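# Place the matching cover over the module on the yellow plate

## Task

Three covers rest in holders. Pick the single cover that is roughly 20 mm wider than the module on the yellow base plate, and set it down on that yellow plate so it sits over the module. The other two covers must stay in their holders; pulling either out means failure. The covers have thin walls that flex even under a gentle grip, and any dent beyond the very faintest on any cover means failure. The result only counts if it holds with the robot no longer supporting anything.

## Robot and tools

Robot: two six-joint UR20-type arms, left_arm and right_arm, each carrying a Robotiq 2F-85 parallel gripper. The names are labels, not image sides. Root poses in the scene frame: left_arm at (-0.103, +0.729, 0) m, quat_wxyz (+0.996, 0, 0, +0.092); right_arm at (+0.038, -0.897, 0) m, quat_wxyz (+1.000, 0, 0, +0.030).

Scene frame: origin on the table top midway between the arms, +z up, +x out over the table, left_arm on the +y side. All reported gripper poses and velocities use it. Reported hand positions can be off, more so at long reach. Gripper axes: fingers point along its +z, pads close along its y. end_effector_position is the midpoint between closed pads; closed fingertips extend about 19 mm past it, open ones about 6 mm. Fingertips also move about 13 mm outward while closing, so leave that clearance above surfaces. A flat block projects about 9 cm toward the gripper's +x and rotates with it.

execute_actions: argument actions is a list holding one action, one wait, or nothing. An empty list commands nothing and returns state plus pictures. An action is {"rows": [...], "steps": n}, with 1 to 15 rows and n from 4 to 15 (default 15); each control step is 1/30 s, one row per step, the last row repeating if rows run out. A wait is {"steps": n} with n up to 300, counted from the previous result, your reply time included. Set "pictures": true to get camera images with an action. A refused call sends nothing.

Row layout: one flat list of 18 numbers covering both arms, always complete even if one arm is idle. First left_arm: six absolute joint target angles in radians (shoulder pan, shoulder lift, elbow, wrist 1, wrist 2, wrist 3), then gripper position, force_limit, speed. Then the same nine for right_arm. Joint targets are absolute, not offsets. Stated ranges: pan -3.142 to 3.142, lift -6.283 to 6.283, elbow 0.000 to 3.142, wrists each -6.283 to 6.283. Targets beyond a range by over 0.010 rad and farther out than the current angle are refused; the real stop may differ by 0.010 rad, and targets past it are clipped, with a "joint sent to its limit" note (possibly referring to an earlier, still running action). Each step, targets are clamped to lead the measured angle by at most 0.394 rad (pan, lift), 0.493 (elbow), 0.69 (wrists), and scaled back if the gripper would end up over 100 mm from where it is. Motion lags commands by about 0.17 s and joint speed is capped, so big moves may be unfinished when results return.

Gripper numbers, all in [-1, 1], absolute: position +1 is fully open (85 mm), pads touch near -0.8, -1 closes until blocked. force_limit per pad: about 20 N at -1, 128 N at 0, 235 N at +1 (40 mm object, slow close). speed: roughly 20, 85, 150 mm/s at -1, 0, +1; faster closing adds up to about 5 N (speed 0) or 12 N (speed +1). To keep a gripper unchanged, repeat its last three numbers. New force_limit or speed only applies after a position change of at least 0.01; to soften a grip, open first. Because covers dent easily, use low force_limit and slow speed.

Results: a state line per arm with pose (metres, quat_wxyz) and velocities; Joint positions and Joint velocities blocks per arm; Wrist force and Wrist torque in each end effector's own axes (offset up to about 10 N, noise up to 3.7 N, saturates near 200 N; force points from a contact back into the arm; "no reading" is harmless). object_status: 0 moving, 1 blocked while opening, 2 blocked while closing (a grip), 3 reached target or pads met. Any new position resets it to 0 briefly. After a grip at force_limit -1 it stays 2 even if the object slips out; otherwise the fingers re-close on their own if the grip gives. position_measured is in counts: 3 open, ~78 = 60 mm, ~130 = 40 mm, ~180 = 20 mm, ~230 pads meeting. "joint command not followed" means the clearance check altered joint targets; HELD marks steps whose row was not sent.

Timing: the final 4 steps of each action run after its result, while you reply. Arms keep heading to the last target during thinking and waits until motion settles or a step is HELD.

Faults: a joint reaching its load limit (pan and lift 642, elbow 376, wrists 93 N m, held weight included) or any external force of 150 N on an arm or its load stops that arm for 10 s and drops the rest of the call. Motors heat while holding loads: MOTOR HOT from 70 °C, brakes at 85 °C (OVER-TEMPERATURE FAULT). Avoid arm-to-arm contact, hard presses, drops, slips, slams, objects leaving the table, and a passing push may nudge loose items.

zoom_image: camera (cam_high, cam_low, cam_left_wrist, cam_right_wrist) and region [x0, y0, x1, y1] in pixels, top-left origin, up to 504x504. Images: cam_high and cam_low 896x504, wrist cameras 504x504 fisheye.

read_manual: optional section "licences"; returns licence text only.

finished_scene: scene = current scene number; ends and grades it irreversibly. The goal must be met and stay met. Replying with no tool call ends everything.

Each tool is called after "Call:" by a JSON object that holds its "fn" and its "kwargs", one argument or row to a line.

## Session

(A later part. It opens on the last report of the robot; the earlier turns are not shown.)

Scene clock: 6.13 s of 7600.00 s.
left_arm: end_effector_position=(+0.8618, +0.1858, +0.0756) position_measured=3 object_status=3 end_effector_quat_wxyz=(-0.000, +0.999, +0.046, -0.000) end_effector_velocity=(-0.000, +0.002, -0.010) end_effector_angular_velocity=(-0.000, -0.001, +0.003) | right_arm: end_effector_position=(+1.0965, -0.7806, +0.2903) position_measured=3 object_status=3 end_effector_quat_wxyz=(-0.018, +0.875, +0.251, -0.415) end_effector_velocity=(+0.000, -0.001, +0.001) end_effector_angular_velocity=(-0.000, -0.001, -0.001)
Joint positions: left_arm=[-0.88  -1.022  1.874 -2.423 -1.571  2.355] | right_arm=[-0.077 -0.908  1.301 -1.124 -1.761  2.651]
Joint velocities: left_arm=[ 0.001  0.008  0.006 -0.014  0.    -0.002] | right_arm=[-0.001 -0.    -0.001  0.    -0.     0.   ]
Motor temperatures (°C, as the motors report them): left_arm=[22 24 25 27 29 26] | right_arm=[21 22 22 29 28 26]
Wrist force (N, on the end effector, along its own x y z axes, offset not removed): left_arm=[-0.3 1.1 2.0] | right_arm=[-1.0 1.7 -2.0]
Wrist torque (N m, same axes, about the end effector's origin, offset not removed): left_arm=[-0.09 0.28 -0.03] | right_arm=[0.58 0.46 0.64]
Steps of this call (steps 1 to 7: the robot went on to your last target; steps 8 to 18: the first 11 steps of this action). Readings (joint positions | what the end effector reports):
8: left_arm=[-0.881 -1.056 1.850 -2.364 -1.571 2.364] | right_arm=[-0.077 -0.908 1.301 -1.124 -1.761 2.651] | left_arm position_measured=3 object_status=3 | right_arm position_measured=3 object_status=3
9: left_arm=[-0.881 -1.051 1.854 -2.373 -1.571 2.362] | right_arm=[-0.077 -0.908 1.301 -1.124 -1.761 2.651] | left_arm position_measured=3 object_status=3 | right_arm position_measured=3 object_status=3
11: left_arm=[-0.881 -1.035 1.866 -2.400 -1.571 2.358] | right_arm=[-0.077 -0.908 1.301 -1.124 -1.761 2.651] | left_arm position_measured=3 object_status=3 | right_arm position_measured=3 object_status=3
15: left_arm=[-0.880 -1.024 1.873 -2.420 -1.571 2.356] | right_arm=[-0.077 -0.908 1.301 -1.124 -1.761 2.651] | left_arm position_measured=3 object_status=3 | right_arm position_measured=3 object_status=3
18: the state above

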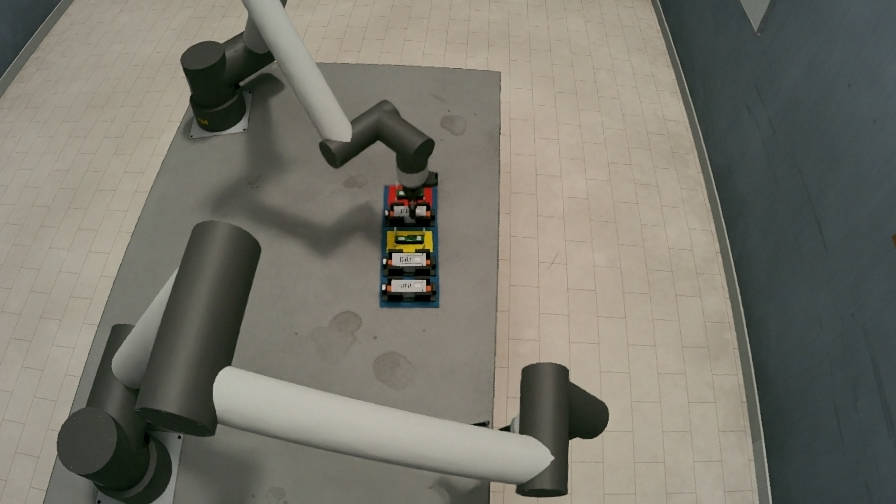

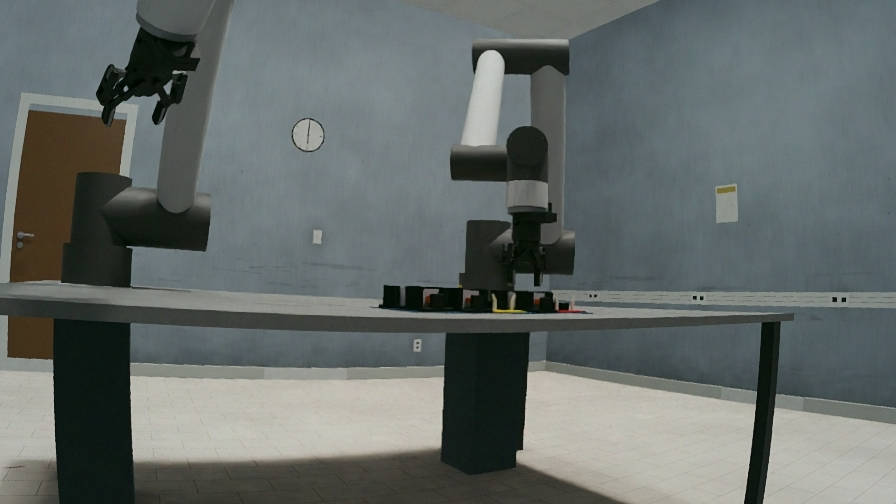

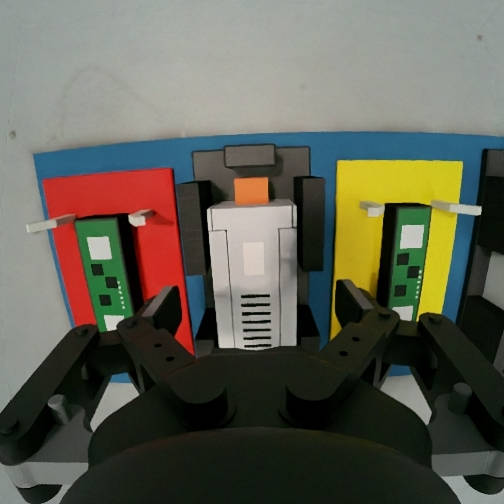

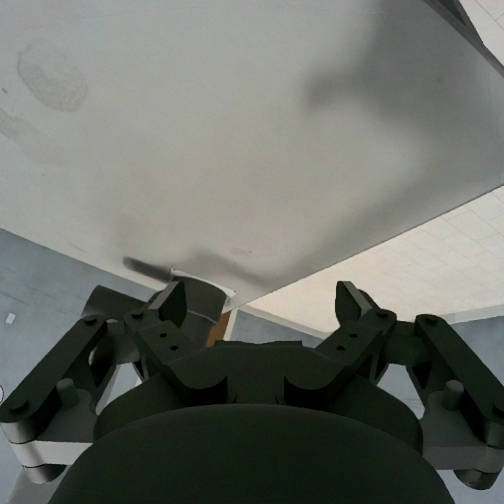

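Call:
{"fn": "execute_actions", "kwargs": {
  "actions": [
    {"rows":[[-0.8815,-1.0566,1.8498,-2.364,-1.5708,2.364,1,-1,0,-0.077,-0.908,1.301,-1.124,-1.761,2.651,1,-1,0]],"steps":6}
  ]
}}

Call:
{"fn": "execute_actions", "kwargs": {
  "actions": [
    {"rows":[[-1.0558,-0.8855,1.5273,-2.2126,-1.5708,2.18,1,-1,0,-0.077,-0.908,1.301,-1.124,-1.761,2.651,1,-1,0]]}
  ]
}}

Call:
{"fn": "execute_actions", "kwargs": {
  "actions": [
    {"steps":20}
  ],
  "pictures": true
}}

Scene clock: 6.63 s of 7600.00 s.
left_arm: end_effector_position=(+0.8631, +0.1845, +0.0827) position_measured=3 object_status=3 end_effector_quat_wxyz=(+0.001, +0.999, +0.045, +0.001) end_effector_velocity=(+0.045, -0.049, +0.325) end_effector_angular_velocity=(-0.023, -0.028, -0.072) | right_arm: end_effector_position=(+1.0965, -0.7806, +0.2903) position_measured=3 object_status=3 end_effector_quat_wxyz=(-0.018, +0.875, +0.251, -0.415) end_effector_velocity=(-0.000, +0.000, -0.000) end_effector_angular_velocity=(-0.000, +0.001, +0.001)
Joint positions: left_arm=[-0.881 -1.027  1.87  -2.416 -1.571  2.357] | right_arm=[-0.077 -0.908  1.301 -1.124 -1.761  2.651]
Joint velocities: left_arm=[-0.008 -0.248 -0.183  0.395  0.     0.063] | right_arm=[ 0.  0.  0.  0. -0. -0.]
Motor temperatures (°C, as the motors report them): left_arm=[22 24 25 27 29 26] | right_arm=[21 22 22 29 28 26]
Wrist force (N, on the end effector, along its own x y z axes, offset not removed): left_arm=[-3.6 -8.9 36.2] | right_arm=[-4.4 -1.1 -2.6]
Wrist torque (N m, same axes, about the end effector's origin, offset not removed): left_arm=[-1.75 0.80 -0.15] | right_arm=[0.02 1.20 0.45]
Steps of this call (steps 1 to 4: the last 4 steps of your previous action; steps 5 to 13: the robot went on to your last target; steps 14 to 15: the first 2 steps of this action). Readings (joint positions | what the end effector reports):
14: left_arm=[-0.880 -1.022 1.874 -2.424 -1.571 2.355] | right_arm=[-0.077 -0.908 1.301 -1.124 -1.761 2.651] | left_arm position_measured=3 object_status=3 | right_arm position_measured=3 object_status=3
15: the state above

Scene clock: 7.13 s of 7600.00 s.
left_arm: end_effector_position=(+0.8833, -0.0335, +0.1156) position_measured=3 object_status=3 end_effector_quat_wxyz=(-0.002, +0.999, +0.044, -0.002) end_effector_velocity=(-0.003, -0.671, +0.008) end_effector_angular_velocity=(-0.007, -0.009, +0.017) | right_arm: end_effector_position=(+1.0965, -0.7806, +0.2903) position_measured=3 object_status=3 end_effector_quat_wxyz=(-0.018, +0.875, +0.251, -0.415) end_effector_velocity=(+0.000, +0.000, +0.001) end_effector_angular_velocity=(+0.000, -0.001, -0.000)
Joint positions: left_arm=[-1.005 -0.934  1.627 -2.258 -1.571  2.233] | right_arm=[-0.077 -0.908  1.301 -1.124 -1.761  2.651]
Joint velocities: left_arm=[-0.374  0.361 -0.703  0.33  -0.    -0.391] | right_arm=[ 0.    -0.001 -0.    -0.     0.001  0.   ]
Motor temperatures (°C, as the motors report them): left_arm=[22 24 25 27 29 26] | right_arm=[21 22 22 29 28 26]
Wrist force (N, on the end effector, along its own x y z axes, offset not removed): left_arm=[-1.9 -1.0 6.1] | right_arm=[-4.4 -1.2 -1.2]
Wrist torque (N m, same axes, about the end effector's origin, offset not removed): left_arm=[-0.61 0.72 -0.14] | right_arm=[-0.03 1.18 0.50]
Steps of this call (steps 1 to 4: the last 4 steps of your previous action; steps 5 to 15: the first 11 steps of this action). Readings (joint positions | what the end effector reports):
5: left_arm=[-0.882 -1.053 1.852 -2.370 -1.571 2.363] | right_arm=[-0.077 -0.908 1.301 -1.124 -1.761 2.651] | left_arm position_measured=3 object_status=3 | right_arm position_measured=3 object_status=3
6: left_arm=[-0.889 -1.047 1.842 -2.361 -1.571 2.355] | right_arm=[-0.077 -0.908 1.301 -1.124 -1.761 2.651] | left_arm position_measured=3 object_status=3 | right_arm position_measured=3 object_status=3
8: left_arm=[-0.917 -1.020 1.793 -2.337 -1.571 2.326] | right_arm=[-0.077 -0.908 1.301 -1.124 -1.761 2.651] | left_arm position_measured=3 object_status=3 | right_arm position_measured=3 object_status=3
12: left_arm=[-0.968 -0.971 1.698 -2.291 -1.571 2.273] | right_arm=[-0.077 -0.908 1.301 -1.124 -1.761 2.651] | left_arm position_measured=3 object_status=3 | right_arm position_measured=3 object_status=3
15: the state above

Scene clock: 7.80 s of 7600.00 s.
left_arm: end_effector_position=(+0.8811, -0.1271, +0.1200) position_measured=3 object_status=3 end_effector_quat_wxyz=(+0.000, +0.999, +0.045, -0.000) end_effector_velocity=(+0.000, +0.001, -0.001) end_effector_angular_velocity=(+0.001, +0.001, +0.001) | right_arm: end_effector_position=(+1.0965, -0.7806, +0.2903) position_measured=3 object_status=3 end_effector_quat_wxyz=(-0.018, +0.875, +0.251, -0.415) end_effector_velocity=(+0.000, -0.000, -0.000) end_effector_angular_velocity=(-0.000, +0.000, +0.000)
Joint positions: left_arm=[-1.056 -0.886  1.527 -2.213 -1.571  2.18 ] | right_arm=[-0.077 -0.908  1.301 -1.124 -1.761  2.651]
Joint velocities: left_arm=[0.001 0.    0.001 0.    0.    0.   ] | right_arm=[ 0.  0. -0. -0. -0. -0.]
Motor temperatures (°C, as the motors report them): left_arm=[22 24 25 27 29 26] | right_arm=[21 22 22 29 28 26]
Wrist force (N, on the end effector, along its own x y z axes, offset not removed): left_arm=[-1.7 2.1 5.0] | right_arm=[0.1 6.3 -1.9]
Wrist torque (N m, same axes, about the end effector's origin, offset not removed): left_arm=[0.13 0.52 -0.07] | right_arm=[1.45 0.41 0.56]
Kept back: nothing.
Steps of this call (steps 1 to 4: the last 4 steps of your previous action; steps 5 to 20: the robot went on to your last target). Readings (joint positions | what the end effector reports):
1: left_arm=[-1.018 -0.922 1.604 -2.246 -1.571 2.220] | right_arm=[-0.077 -0.908 1.301 -1.124 -1.761 2.651] | left_arm position_measured=3 object_status=3 | right_arm position_measured=3 object_status=3
2: left_arm=[-1.029 -0.911 1.581 -2.236 -1.571 2.208] | right_arm=[-0.077 -0.908 1.301 -1.124 -1.761 2.651] | left_arm position_measured=3 object_status=3 | right_arm position_measured=3 object_status=3
4: left_arm=[-1.045 -0.896 1.550 -2.223 -1.571 2.192] | right_arm=[-0.077 -0.908 1.301 -1.124 -1.761 2.651] | left_arm position_measured=3 object_status=3 | right_arm position_measured=3 object_status=3
8: left_arm=[-1.054 -0.887 1.531 -2.214 -1.571 2.182] | right_arm=[-0.077 -0.908 1.301 -1.124 -1.761 2.651] | left_arm position_measured=3 object_status=3 | right_arm position_measured=3 object_status=3
20: the state above

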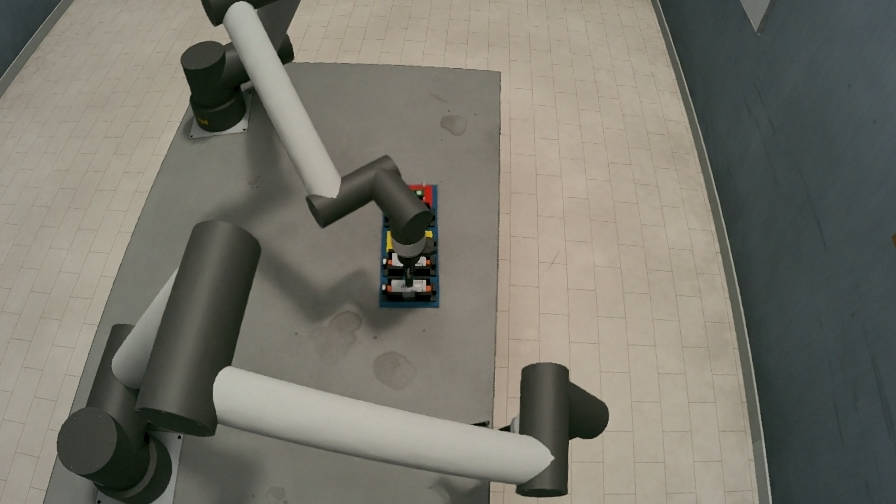

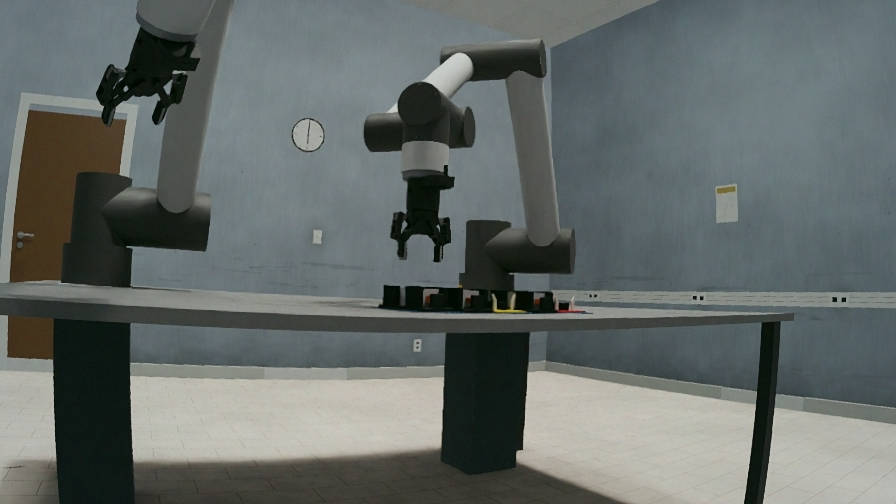

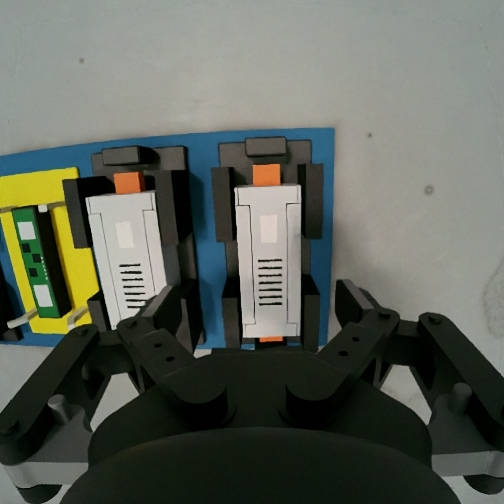

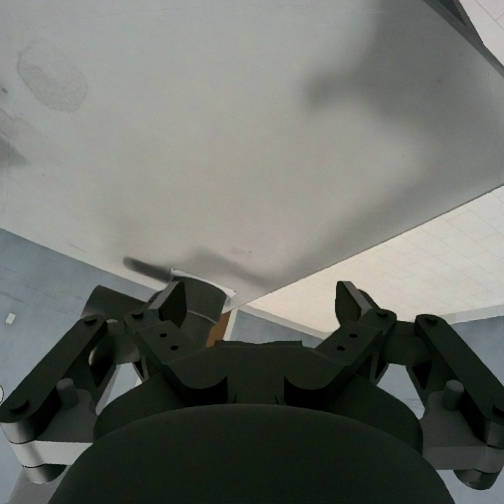

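Call:
{"fn": "execute_actions", "kwargs": {
  "actions": [
    {"rows":[[-0.9517,-1.0116,1.7669,-2.3261,-1.5708,2.284,1,-1,0,-0.077,-0.908,1.301,-1.124,-1.761,2.651,1,-1,0]]}
  ]
}}

Call:
{"fn": "execute_actions", "kwargs": {
  "actions": [
    {"steps":12}
  ],
  "pictures": true
}}

Call:
{"fn": "zoom_image", "kwargs": {
  "camera": "cam_left_wrist",
  "region": [170, 150, 350, 350]
}}

Call:
{"fn": "execute_actions", "kwargs": {
  "actions": [
    {"rows":[[-0.9517,-0.9741,1.7822,-2.3789,-1.5708,2.284,1,-1,0,-0.077,-0.908,1.301,-1.124,-1.761,2.651,1,-1,0]]}
  ],
  "pictures": true
}}

Call:
{"fn": "zoom_image", "kwargs": {
  "camera": "cam_left_wrist",
  "region": [170, 150, 350, 350]
}}

Scene clock: 8.73 s of 7600.00 s.
left_arm: end_effector_position=(+0.8671, +0.0614, +0.1216) position_measured=3 object_status=3 end_effector_quat_wxyz=(+0.001, +0.999, +0.046, +0.001) end_effector_velocity=(-0.053, +0.223, -0.016) end_effector_angular_velocity=(+0.016, +0.015, +0.001) | right_arm: end_effector_position=(+1.0965, -0.7806, +0.2903) position_measured=3 object_status=3 end_effector_quat_wxyz=(-0.018, +0.875, +0.251, -0.415) end_effector_velocity=(+0.000, +0.000, +0.001) end_effector_angular_velocity=(-0.000, -0.000, +0.000)
Joint positions: left_arm=[-0.959 -1.002  1.747 -2.317 -1.571  2.276] | right_arm=[-0.077 -0.908  1.301 -1.124 -1.761  2.651]
Joint velocities: left_arm=[ 0.105 -0.132  0.271 -0.117  0.001  0.104] | right_arm=[ 0. -0. -0.  0. -0.  0.]
Motor temperatures (°C, as the motors report them): left_arm=[22 24 25 27 29 26] | right_arm=[21 22 22 29 28 26]
Wrist force (N, on the end effector, along its own x y z axes, offset not removed): left_arm=[-2.5 -10.7 5.9] | right_arm=[-2.5 0.6 -3.6]
Wrist torque (N m, same axes, about the end effector's origin, offset not removed): left_arm=[-2.17 0.75 -0.16] | right_arm=[0.23 0.94 0.49]
Steps of this call (steps 1 to 15: the robot went on to your last target; steps 16 to 17: nothing new was sent; steps 18 to 28: the first 11 steps of this action). Readings (joint positions | what the end effector reports):
18: left_arm=[-1.055 -0.886 1.528 -2.213 -1.571 2.180] | right_arm=[-0.077 -0.908 1.301 -1.124 -1.761 2.651] | left_arm position_measured=3 object_status=3 | right_arm position_measured=3 object_status=3
19: left_arm=[-1.049 -0.892 1.536 -2.220 -1.571 2.188] | right_arm=[-0.077 -0.908 1.301 -1.124 -1.761 2.651] | left_arm position_measured=3 object_status=3 | right_arm position_measured=3 object_status=3
21: left_arm=[-1.024 -0.923 1.590 -2.247 -1.571 2.212] | right_arm=[-0.077 -0.908 1.301 -1.124 -1.761 2.651] | left_arm position_measured=3 object_status=3 | right_arm position_measured=3 object_status=3
25: left_arm=[-0.980 -0.977 1.695 -2.295 -1.571 2.256] | right_arm=[-0.077 -0.908 1.301 -1.124 -1.761 2.651] | left_arm position_measured=3 object_status=3 | right_arm position_measured=3 object_status=3
28: the state above

Scene clock: 9.13 s of 7600.00 s.
left_arm: end_effector_position=(+0.8629, +0.0777, +0.1200) position_measured=3 object_status=3 end_effector_quat_wxyz=(+0.000, +0.999, +0.045, +0.000) end_effector_velocity=(-0.000, +0.001, +0.001) end_effector_angular_velocity=(-0.000, -0.000, -0.000) | right_arm: end_effector_position=(+1.0965, -0.7806, +0.2903) position_measured=3 object_status=3 end_effector_quat_wxyz=(-0.018, +0.875, +0.251, -0.415) end_effector_velocity=(+0.000, -0.000, -0.000) end_effector_angular_velocity=(-0.000, +0.000, -0.000)
Joint positions: left_arm=[-0.952 -1.012  1.767 -2.326 -1.571  2.284] | right_arm=[-0.077 -0.908  1.301 -1.124 -1.761  2.651]
Joint velocities: left_arm=[ 0.    -0.001  0.001 -0.    -0.     0.001] | right_arm=[-0.  0. -0.  0. -0.  0.]
Motor temperatures (°C, as the motors report them): left_arm=[22 24 25 27 29 26] | right_arm=[21 22 22 29 28 26]
Wrist force (N, on the end effector, along its own x y z axes, offset not removed): left_arm=[1.6 -2.0 5.1] | right_arm=[3.2 4.1 -1.0]
Wrist torque (N m, same axes, about the end effector's origin, offset not removed): left_arm=[-0.55 0.03 -0.04] | right_arm=[1.00 -0.24 0.52]
Kept back: nothing.
Steps of this call (steps 1 to 4: the last 4 steps of your previous action; steps 5 to 12: the robot went on to your last target). Readings (joint positions | what the end effector reports):
1: left_arm=[-0.957 -1.006 1.754 -2.320 -1.571 2.279] | right_arm=[-0.077 -0.908 1.301 -1.124 -1.761 2.651] | left_arm position_measured=3 object_status=3 | right_arm position_measured=3 object_status=3
2: left_arm=[-0.955 -1.008 1.759 -2.323 -1.571 2.281] | right_arm=[-0.077 -0.908 1.301 -1.124 -1.761 2.651] | left_arm position_measured=3 object_status=3 | right_arm position_measured=3 object_status=3
4: left_arm=[-0.953 -1.010 1.763 -2.325 -1.571 2.283] | right_arm=[-0.077 -0.908 1.301 -1.124 -1.761 2.651] | left_arm position_measured=3 object_status=3 | right_arm position_measured=3 object_status=3
8: left_arm=[-0.952 -1.011 1.766 -2.326 -1.571 2.284] | right_arm=[-0.077 -0.908 1.301 -1.124 -1.761 2.651] | left_arm position_measured=3 object_status=3 | right_arm position_measured=3 object_status=3
12: the state above

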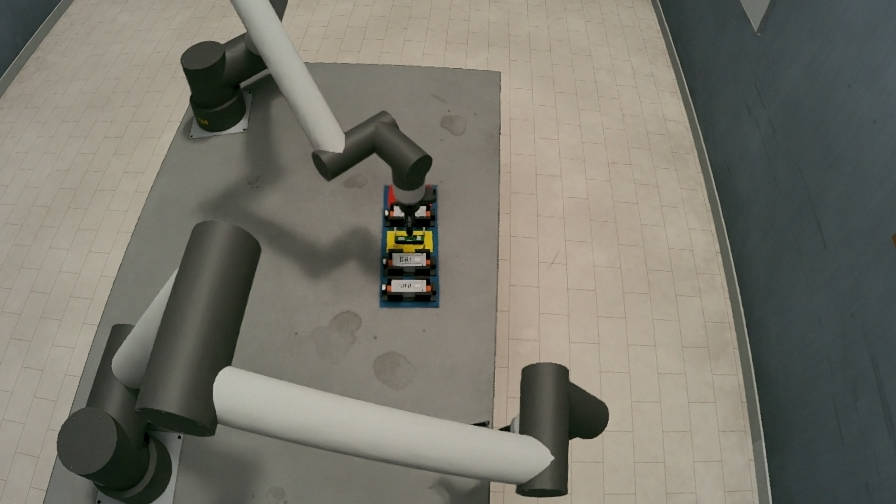

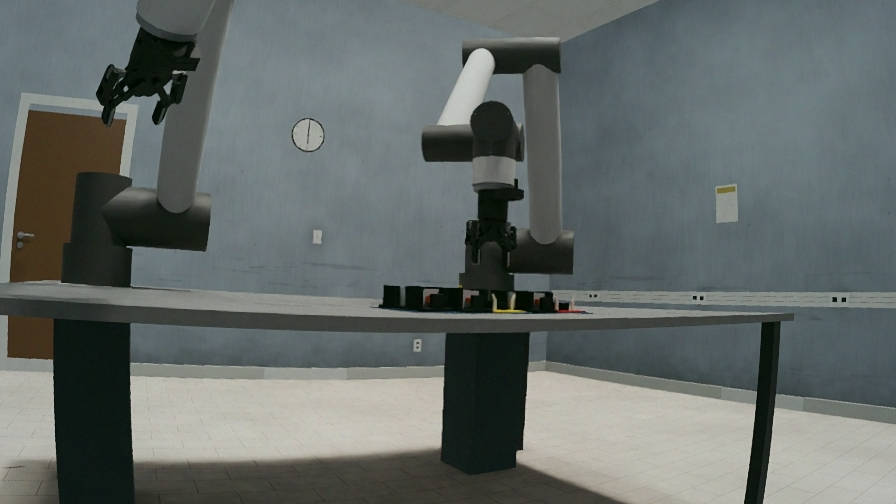

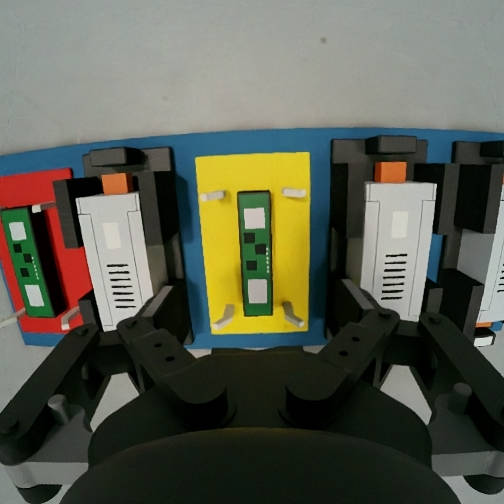

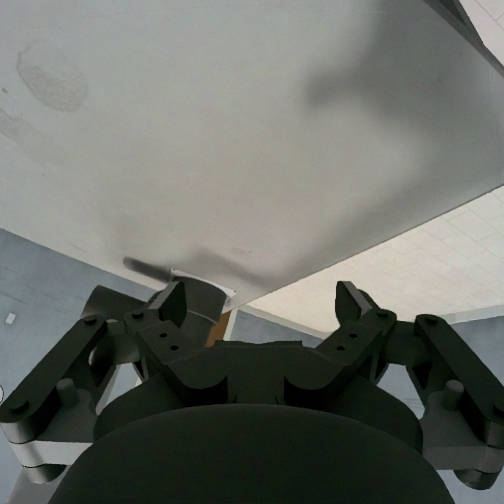

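Region (170, 150, 350, 350) of cam_left_wrist's 504x504 image, scaled by 2.520, with more detail than that image has; it fills the left 454 columns of this view, and the rest is white.

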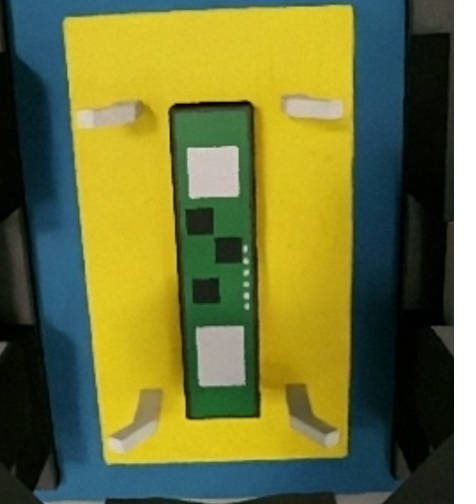

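Scene clock: 9.50 s of 7600.00 s.
left_arm: end_effector_position=(+0.8629, +0.0779, +0.0758) position_measured=3 object_status=3 end_effector_quat_wxyz=(+0.000, +0.999, +0.046, +0.000) end_effector_velocity=(-0.000, -0.001, -0.010) end_effector_angular_velocity=(-0.001, -0.001, +0.001) | right_arm: end_effector_position=(+1.0965, -0.7806, +0.2903) position_measured=3 object_status=3 end_effector_quat_wxyz=(-0.018, +0.875, +0.251, -0.415) end_effector_velocity=(-0.000, +0.000, -0.001) end_effector_angular_velocity=(+0.000, +0.001, -0.001)
Joint positions: left_arm=[-0.952 -0.975  1.782 -2.378 -1.571  2.284] | right_arm=[-0.077 -0.908  1.301 -1.124 -1.761  2.651]
Joint velocities: left_arm=[-0.001  0.008  0.003 -0.012 -0.    -0.001] | right_arm=[-0.  0.  0. -0.  0.  0.]
Motor temperatures (°C, as the motors report them): left_arm=[22 24 25 27 29 26] | right_arm=[21 22 22 29 28 26]
Wrist force (N, on the end effector, along its own x y z axes, offset not removed): left_arm=[-0.3 0.1 1.4] | right_arm=[-3.6 -1.3 1.9]
Wrist torque (N m, same axes, about the end effector's origin, offset not removed): left_arm=[-0.20 0.39 -0.14] | right_arm=[-0.01 1.16 0.57]
Steps of this call (steps 1 to 11: the first 11 steps of this action). Readings (joint positions | what the end effector reports):
1: left_arm=[-0.952 -1.011 1.767 -2.326 -1.571 2.284] | right_arm=[-0.077 -0.908 1.301 -1.124 -1.761 2.651] | left_arm position_measured=3 object_status=3 | right_arm position_measured=3 object_status=3
2: left_arm=[-0.952 -1.006 1.770 -2.334 -1.571 2.284] | right_arm=[-0.077 -0.908 1.301 -1.124 -1.761 2.651] | left_arm position_measured=3 object_status=3 | right_arm position_measured=3 object_status=3
4: left_arm=[-0.952 -0.989 1.777 -2.358 -1.571 2.284] | right_arm=[-0.077 -0.908 1.301 -1.124 -1.761 2.651] | left_arm position_measured=3 object_status=3 | right_arm position_measured=3 object_status=3
8: left_arm=[-0.952 -0.976 1.781 -2.375 -1.571 2.284] | right_arm=[-0.077 -0.908 1.301 -1.124 -1.761 2.651] | left_arm position_measured=3 object_status=3 | right_arm position_measured=3 object_status=3
11: the state above

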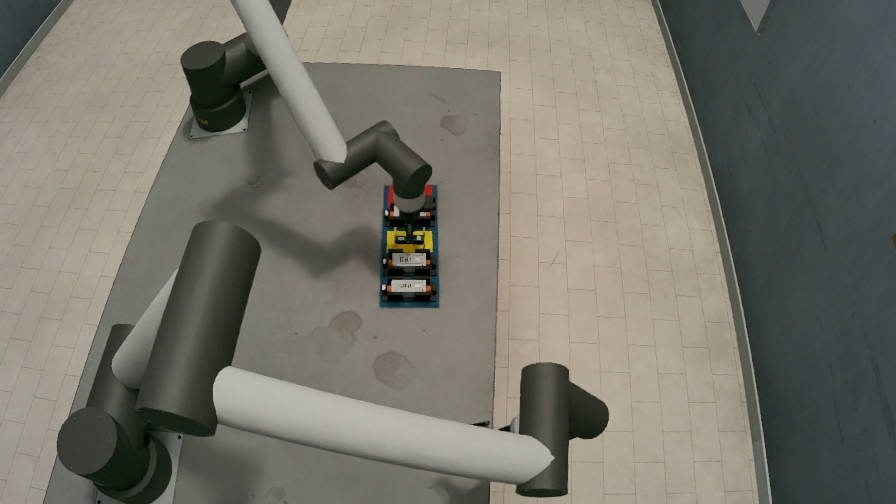

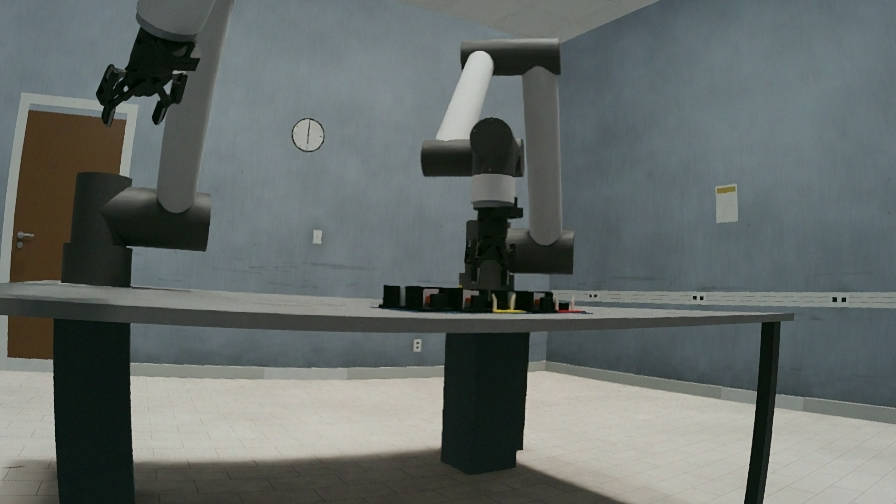

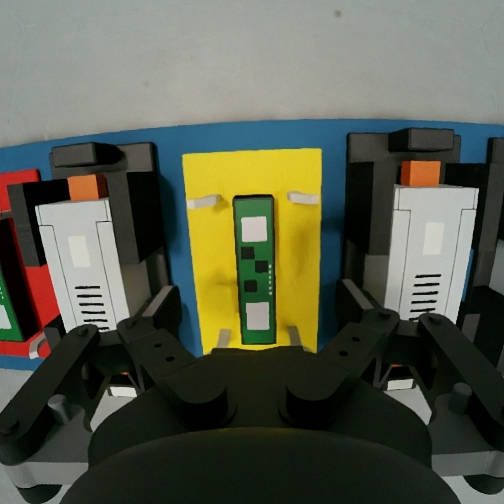

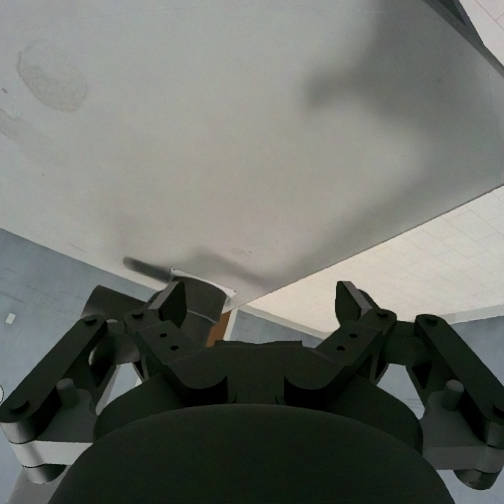

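Region (170, 150, 350, 350) of cam_left_wrist's 504x504 image, scaled by 2.520, with more detail than that image has; it fills the left 454 columns of this view, and the rest is white.

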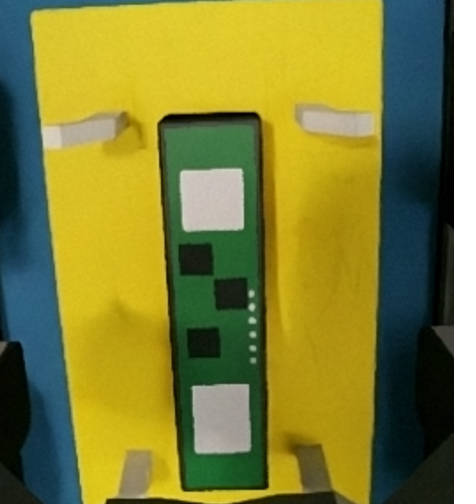

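Call:
{"fn": "execute_actions", "kwargs": {
  "actions": [
    {"rows":[[-0.9517,-1.0116,1.7669,-2.3261,-1.5708,2.284,0.6,-1,0,-0.077,-0.908,1.301,-1.124,-1.761,2.651,1,-1,0],[-0.9517,-1.0116,1.7669,-2.3261,-1.5708,2.284,0.6,-1,0,-0.077,-0.908,1.301,-1.124,-1.761,2.651,1,-1,0],[-1.0602,-0.8786,1.5138,-2.206,-1.5708,2.175,0.6,-1,0,-0.077,-0.908,1.301,-1.124,-1.761,2.651,1,-1,0]]}
  ]
}}

Call:
{"fn": "execute_actions", "kwargs": {
  "actions": [
    {"rows":[[-1.0602,-0.8466,1.5288,-2.253,-1.5708,2.175,0.6,-1,0,-0.077,-0.908,1.301,-1.124,-1.761,2.651,1,-1,0]]}
  ],
  "pictures": true
}}

Call:
{"fn": "zoom_image", "kwargs": {
  "camera": "cam_high",
  "region": [370, 230, 460, 320]
}}

Call:
{"fn": "zoom_image", "kwargs": {
  "camera": "cam_low",
  "region": [360, 220, 520, 330]
}}

Scene clock: 10.30 s of 7600.00 s.
left_arm: end_effector_position=(+0.8792, -0.0895, +0.1127) position_measured=52 object_status=0 end_effector_quat_wxyz=(-0.002, +0.999, +0.046, -0.001) end_effector_velocity=(+0.045, -0.575, +0.078) end_effector_angular_velocity=(-0.030, -0.027, +0.000) | right_arm: end_effector_position=(+1.0965, -0.7806, +0.2903) position_measured=3 object_status=3 end_effector_quat_wxyz=(-0.018, +0.875, +0.251, -0.415) end_effector_velocity=(+0.000, -0.000, +0.000) end_effector_angular_velocity=(+0.000, -0.001, -0.000)
Joint positions: left_arm=[-1.038 -0.904  1.574 -2.237 -1.571  2.198] | right_arm=[-0.077 -0.908  1.301 -1.124 -1.761  2.651]
Joint velocities: left_arm=[-0.273  0.306 -0.718  0.371 -0.    -0.273] | right_arm=[-0. -0. -0. -0. -0. -0.]
Motor temperatures (°C, as the motors report them): left_arm=[22 24 25 27 29 26] | right_arm=[21 22 22 29 28 26]
Wrist force (N, on the end effector, along its own x y z axes, offset not removed): left_arm=[-1.7 2.8 3.2] | right_arm=[-2.9 3.6 0.7]
Wrist torque (N m, same axes, about the end effector's origin, offset not removed): left_arm=[0.14 0.62 -0.23] | right_arm=[0.87 0.87 0.44]
Steps of this call (steps 1 to 4: the last 4 steps of your previous action; steps 5 to 13: the robot went on to your last target; steps 14 to 24: the first 11 steps of this action). Readings (joint positions | what the end effector reports):
14: left_arm=[-0.952 -0.974 1.782 -2.379 -1.571 2.284] | right_arm=[-0.077 -0.908 1.301 -1.124 -1.761 2.651] | left_arm position_measured=3 object_status=0 | right_arm position_measured=3 object_status=3
15: left_arm=[-0.952 -0.980 1.779 -2.371 -1.571 2.284] | right_arm=[-0.077 -0.908 1.301 -1.124 -1.761 2.651] | left_arm position_measured=4 object_status=0 | right_arm position_measured=3 object_status=3
17: left_arm=[-0.959 -0.991 1.763 -2.342 -1.571 2.277] | right_arm=[-0.077 -0.908 1.301 -1.124 -1.761 2.651] | left_arm position_measured=13 object_status=0 | right_arm position_measured=3 object_status=3
21: left_arm=[-1.005 -0.939 1.653 -2.281 -1.571 2.230] | right_arm=[-0.077 -0.908 1.301 -1.124 -1.761 2.651] | left_arm position_measured=41 object_status=0 | right_arm position_measured=3 object_status=3
24: the state above

Scene clock: 10.80 s of 7600.00 s.
left_arm: end_effector_position=(+0.8822, -0.1370, +0.0757) position_measured=53 object_status=3 end_effector_quat_wxyz=(-0.000, +0.999, +0.046, -0.000) end_effector_velocity=(-0.001, -0.003, -0.008) end_effector_angular_velocity=(-0.002, -0.001, -0.002) | right_arm: end_effector_position=(+1.0965, -0.7806, +0.2903) position_measured=3 object_status=3 end_effector_quat_wxyz=(-0.018, +0.875, +0.251, -0.415) end_effector_velocity=(+0.000, -0.001, -0.000) end_effector_angular_velocity=(-0.000, +0.000, -0.000)
Joint positions: left_arm=[-1.06  -0.847  1.529 -2.252 -1.571  2.175] | right_arm=[-0.077 -0.908  1.301 -1.124 -1.761  2.651]
Joint velocities: left_arm=[-0.002  0.007  0.002 -0.011 -0.    -0.001] | right_arm=[-0.  0. -0.  0. -0. -0.]
Motor temperatures (°C, as the motors report them): left_arm=[22 24 25 27 29 26] | right_arm=[21 22 22 29 28 26]
Wrist force (N, on the end effector, along its own x y z axes, offset not removed): left_arm=[-4.9 2.6 5.4] | right_arm=[-3.3 0.6 -4.3]
Wrist torque (N m, same axes, about the end effector's origin, offset not removed): left_arm=[0.26 1.26 -0.04] | right_arm=[0.31 1.11 0.39]
Steps of this call (steps 1 to 4: the last 4 steps of your previous action; steps 5 to 15: the first 11 steps of this action). Readings (joint positions | what the end effector reports):
5: left_arm=[-1.058 -0.881 1.521 -2.210 -1.571 2.178] | right_arm=[-0.077 -0.908 1.301 -1.124 -1.761 2.651] | left_arm position_measured=53 object_status=0 | right_arm position_measured=3 object_status=3
6: left_arm=[-1.059 -0.875 1.521 -2.216 -1.571 2.177] | right_arm=[-0.077 -0.908 1.301 -1.124 -1.761 2.651] | left_arm position_measured=53 object_status=0 | right_arm position_measured=3 object_status=3
8: left_arm=[-1.060 -0.859 1.525 -2.235 -1.571 2.176] | right_arm=[-0.077 -0.908 1.301 -1.124 -1.761 2.651] | left_arm position_measured=53 object_status=0 | right_arm position_measured=3 object_status=3
12: left_arm=[-1.060 -0.849 1.528 -2.250 -1.571 2.175] | right_arm=[-0.077 -0.908 1.301 -1.124 -1.761 2.651] | left_arm position_measured=53 object_status=3 | right_arm position_measured=3 object_status=3
15: the state above

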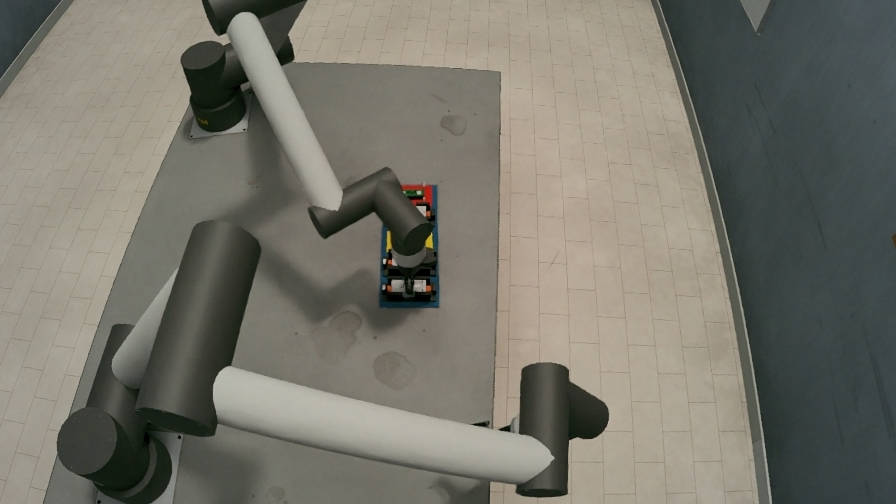

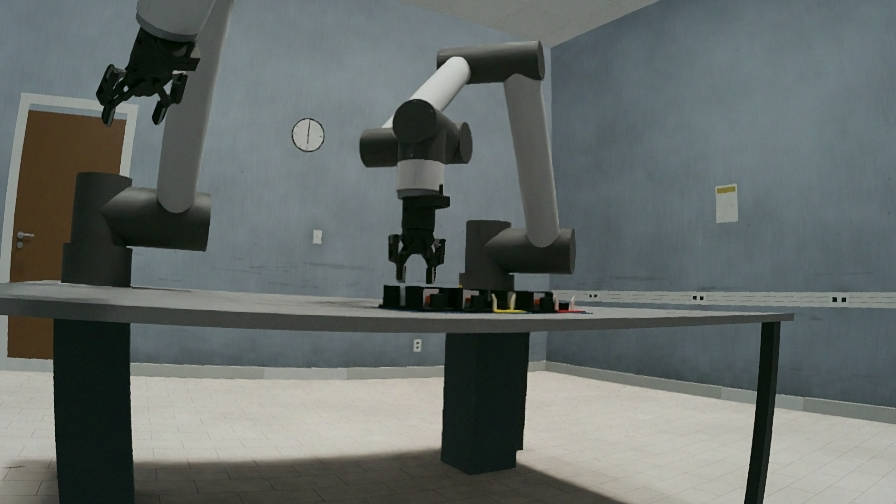

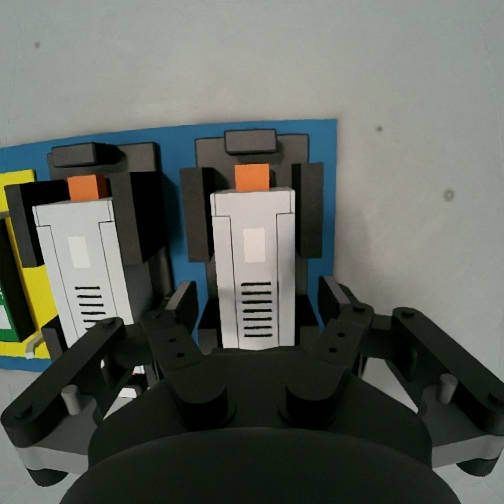

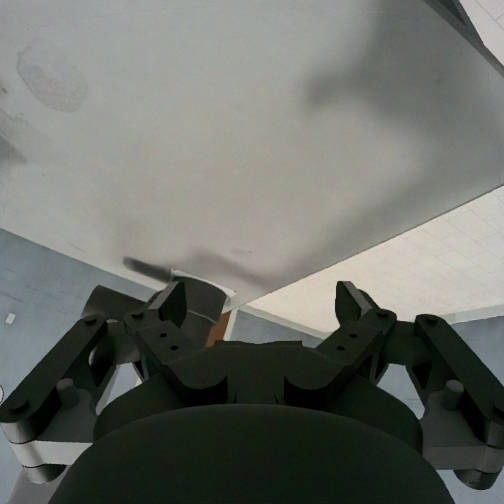

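Region (370, 230, 460, 320) of cam_high's 896x504 image, scaled by 5.600, with more detail than that image has.

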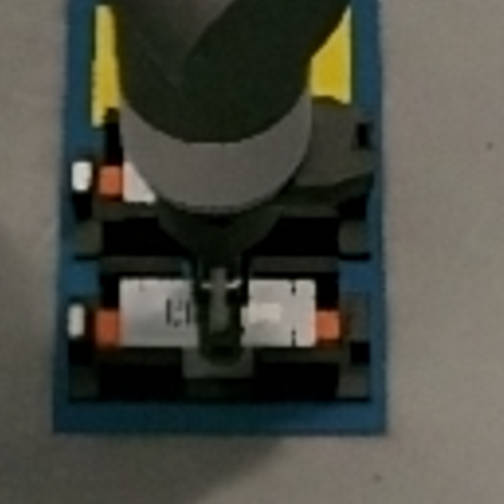

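Region (360, 220, 520, 330) of cam_low's 896x504 image, scaled by 3.150, with more detail than that image has; it fills the top 346 rows of this view, and the rest is white.

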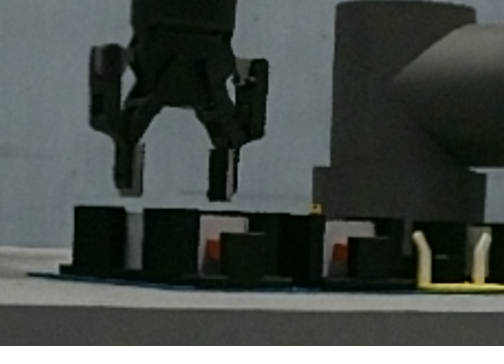

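Call:
{"fn": "execute_actions", "kwargs": {
  "actions": [
    {"rows":[[-1.0602,-0.822,1.5377,-2.2865,-1.5708,2.175,0.35,-1,-1,-0.077,-0.908,1.301,-1.124,-1.761,2.651,1,-1,0]]}
  ]
}}

Call:
{"fn": "execute_actions", "kwargs": {
  "actions": [
    {"steps":10}
  ],
  "pictures": true
}}

Call:
{"fn": "zoom_image", "kwargs": {
  "camera": "cam_left_wrist",
  "region": [160, 170, 360, 360]
}}

Scene clock: 11.37 s of 7600.00 s.
left_arm: end_effector_position=(+0.8821, -0.1372, +0.0426) position_measured=68 object_status=0 end_effector_quat_wxyz=(-0.000, +0.999, +0.046, -0.000) end_effector_velocity=(-0.000, -0.001, -0.005) end_effector_angular_velocity=(-0.002, -0.002, +0.001) | right_arm: end_effector_position=(+1.0965, -0.7806, +0.2903) position_measured=3 object_status=3 end_effector_quat_wxyz=(-0.018, +0.875, +0.251, -0.415) end_effector_velocity=(+0.000, +0.000, -0.000) end_effector_angular_velocity=(+0.000, -0.000, -0.000)
Joint positions: left_arm=[-1.06  -0.822  1.538 -2.286 -1.571  2.175] | right_arm=[-0.077 -0.908  1.301 -1.124 -1.761  2.651]
Joint velocities: left_arm=[-0.001  0.004  0.002 -0.007  0.    -0.002] | right_arm=[ 0. -0. -0. -0.  0. -0.]
Motor temperatures (°C, as the motors report them): left_arm=[22 24 25 27 29 26] | right_arm=[21 22 22 29 28 26]
Wrist force (N, on the end effector, along its own x y z axes, offset not removed): left_arm=[0.6 -2.7 6.0] | right_arm=[-4.0 2.5 -1.4]
Wrist torque (N m, same axes, about the end effector's origin, offset not removed): left_arm=[-0.69 0.20 -0.07] | right_arm=[0.73 1.21 0.54]
Steps of this call (steps 1 to 4: the last 4 steps of your previous action; steps 5 to 6: the robot went on to your last target; steps 7 to 17: the first 11 steps of this action). Readings (joint positions | what the end effector reports):
7: left_arm=[-1.060 -0.846 1.529 -2.253 -1.571 2.175] | right_arm=[-0.077 -0.908 1.301 -1.124 -1.761 2.651] | left_arm position_measured=53 object_status=0 | right_arm position_measured=3 object_status=3
8: left_arm=[-1.060 -0.842 1.530 -2.259 -1.571 2.175] | right_arm=[-0.077 -0.908 1.301 -1.124 -1.761 2.651] | left_arm position_measured=54 object_status=0 | right_arm position_measured=3 object_status=3
10: left_arm=[-1.060 -0.831 1.535 -2.274 -1.571 2.175] | right_arm=[-0.077 -0.908 1.301 -1.124 -1.761 2.651] | left_arm position_measured=56 object_status=0 | right_arm position_measured=3 object_status=3
14: left_arm=[-1.060 -0.823 1.537 -2.284 -1.571 2.175] | right_arm=[-0.077 -0.908 1.301 -1.124 -1.761 2.651] | left_arm position_measured=62 object_status=0 | right_arm position_measured=3 object_status=3
17: the state above

Scene clock: 11.70 s of 7600.00 s.
left_arm: end_effector_position=(+0.8821, -0.1372, +0.0421) position_measured=84 object_status=0 end_effector_quat_wxyz=(+0.000, +0.999, +0.046, +0.000) end_effector_velocity=(-0.001, -0.000, -0.000) end_effector_angular_velocity=(+0.000, +0.001, -0.000) | right_arm: end_effector_position=(+1.0965, -0.7806, +0.2903) position_measured=3 object_status=3 end_effector_quat_wxyz=(-0.018, +0.875, +0.251, -0.415) end_effector_velocity=(-0.000, +0.000, -0.000) end_effector_angular_velocity=(+0.000, +0.000, -0.000)
Joint positions: left_arm=[-1.06  -0.822  1.538 -2.286 -1.571  2.175] | right_arm=[-0.077 -0.908  1.301 -1.124 -1.761  2.651]
Joint velocities: left_arm=[-0.001 -0.001  0.001  0.    -0.    -0.001] | right_arm=[-0. -0.  0. -0.  0. -0.]
Motor temperatures (°C, as the motors report them): left_arm=[22 24 25 27 29 26] | right_arm=[21 22 22 29 28 26]
Wrist force (N, on the end effector, along its own x y z axes, offset not removed): left_arm=[-1.8 3.9 4.1] | right_arm=[-6.7 2.6 -0.6]
Wrist torque (N m, same axes, about the end effector's origin, offset not removed): left_arm=[0.49 0.63 -0.16] | right_arm=[0.72 1.65 0.48]
Kept back: nothing.
Steps of this call (steps 1 to 4: the last 4 steps of your previous action; steps 5 to 10: the robot went on to your last target). Readings (joint positions | what the end effector reports):
1: left_arm=[-1.060 -0.822 1.538 -2.286 -1.571 2.175] | right_arm=[-0.077 -0.908 1.301 -1.124 -1.761 2.651] | left_arm position_measured=69 object_status=0 | right_arm position_measured=3 object_status=3
2: left_arm=[-1.060 -0.822 1.538 -2.286 -1.571 2.175] | right_arm=[-0.077 -0.908 1.301 -1.124 -1.761 2.651] | left_arm position_measured=71 object_status=0 | right_arm position_measured=3 object_status=3
4: left_arm=[-1.060 -0.822 1.538 -2.286 -1.571 2.175] | right_arm=[-0.077 -0.908 1.301 -1.124 -1.761 2.651] | left_arm position_measured=75 object_status=0 | right_arm position_measured=3 object_status=3
8: left_arm=[-1.060 -0.822 1.538 -2.286 -1.571 2.175] | right_arm=[-0.077 -0.908 1.301 -1.124 -1.761 2.651] | left_arm position_measured=82 object_status=0 | right_arm position_measured=3 object_status=3
10: the state above

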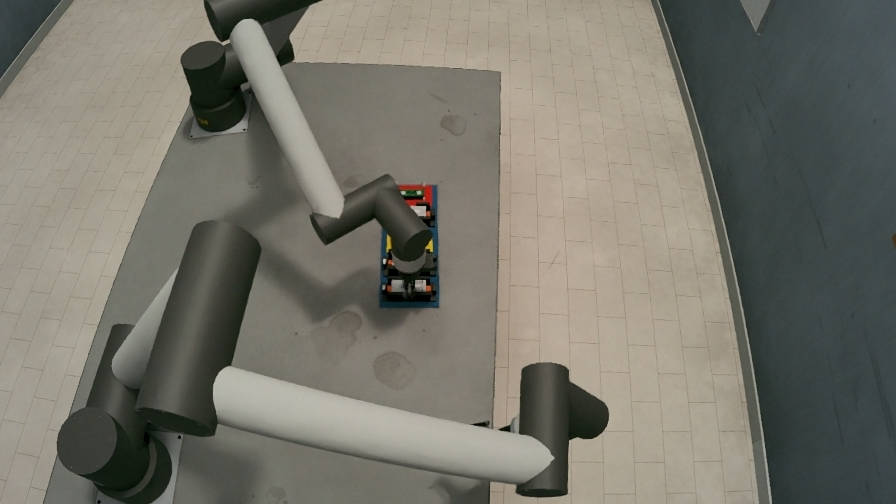

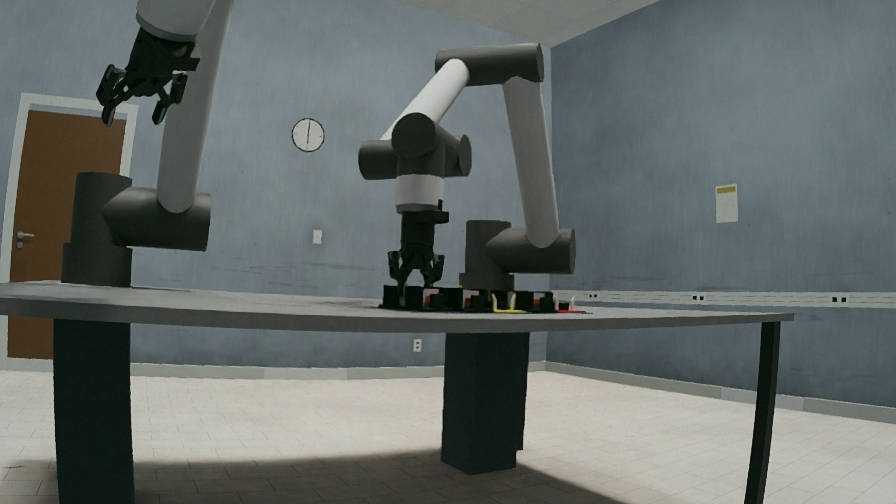

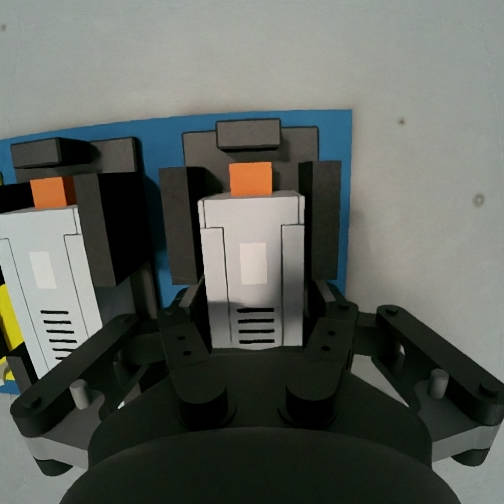

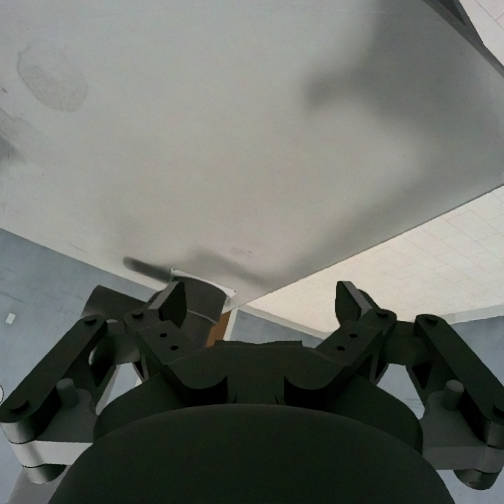

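Region (160, 170, 360, 360) of cam_left_wrist's 504x504 image, scaled by 2.520, with more detail than that image has; it fills the top 479 rows of this view, and the rest is white.

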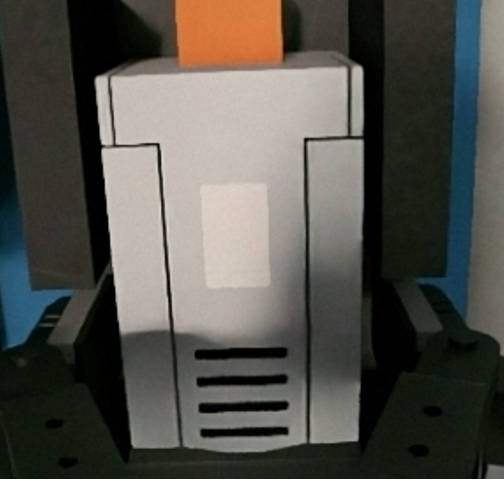

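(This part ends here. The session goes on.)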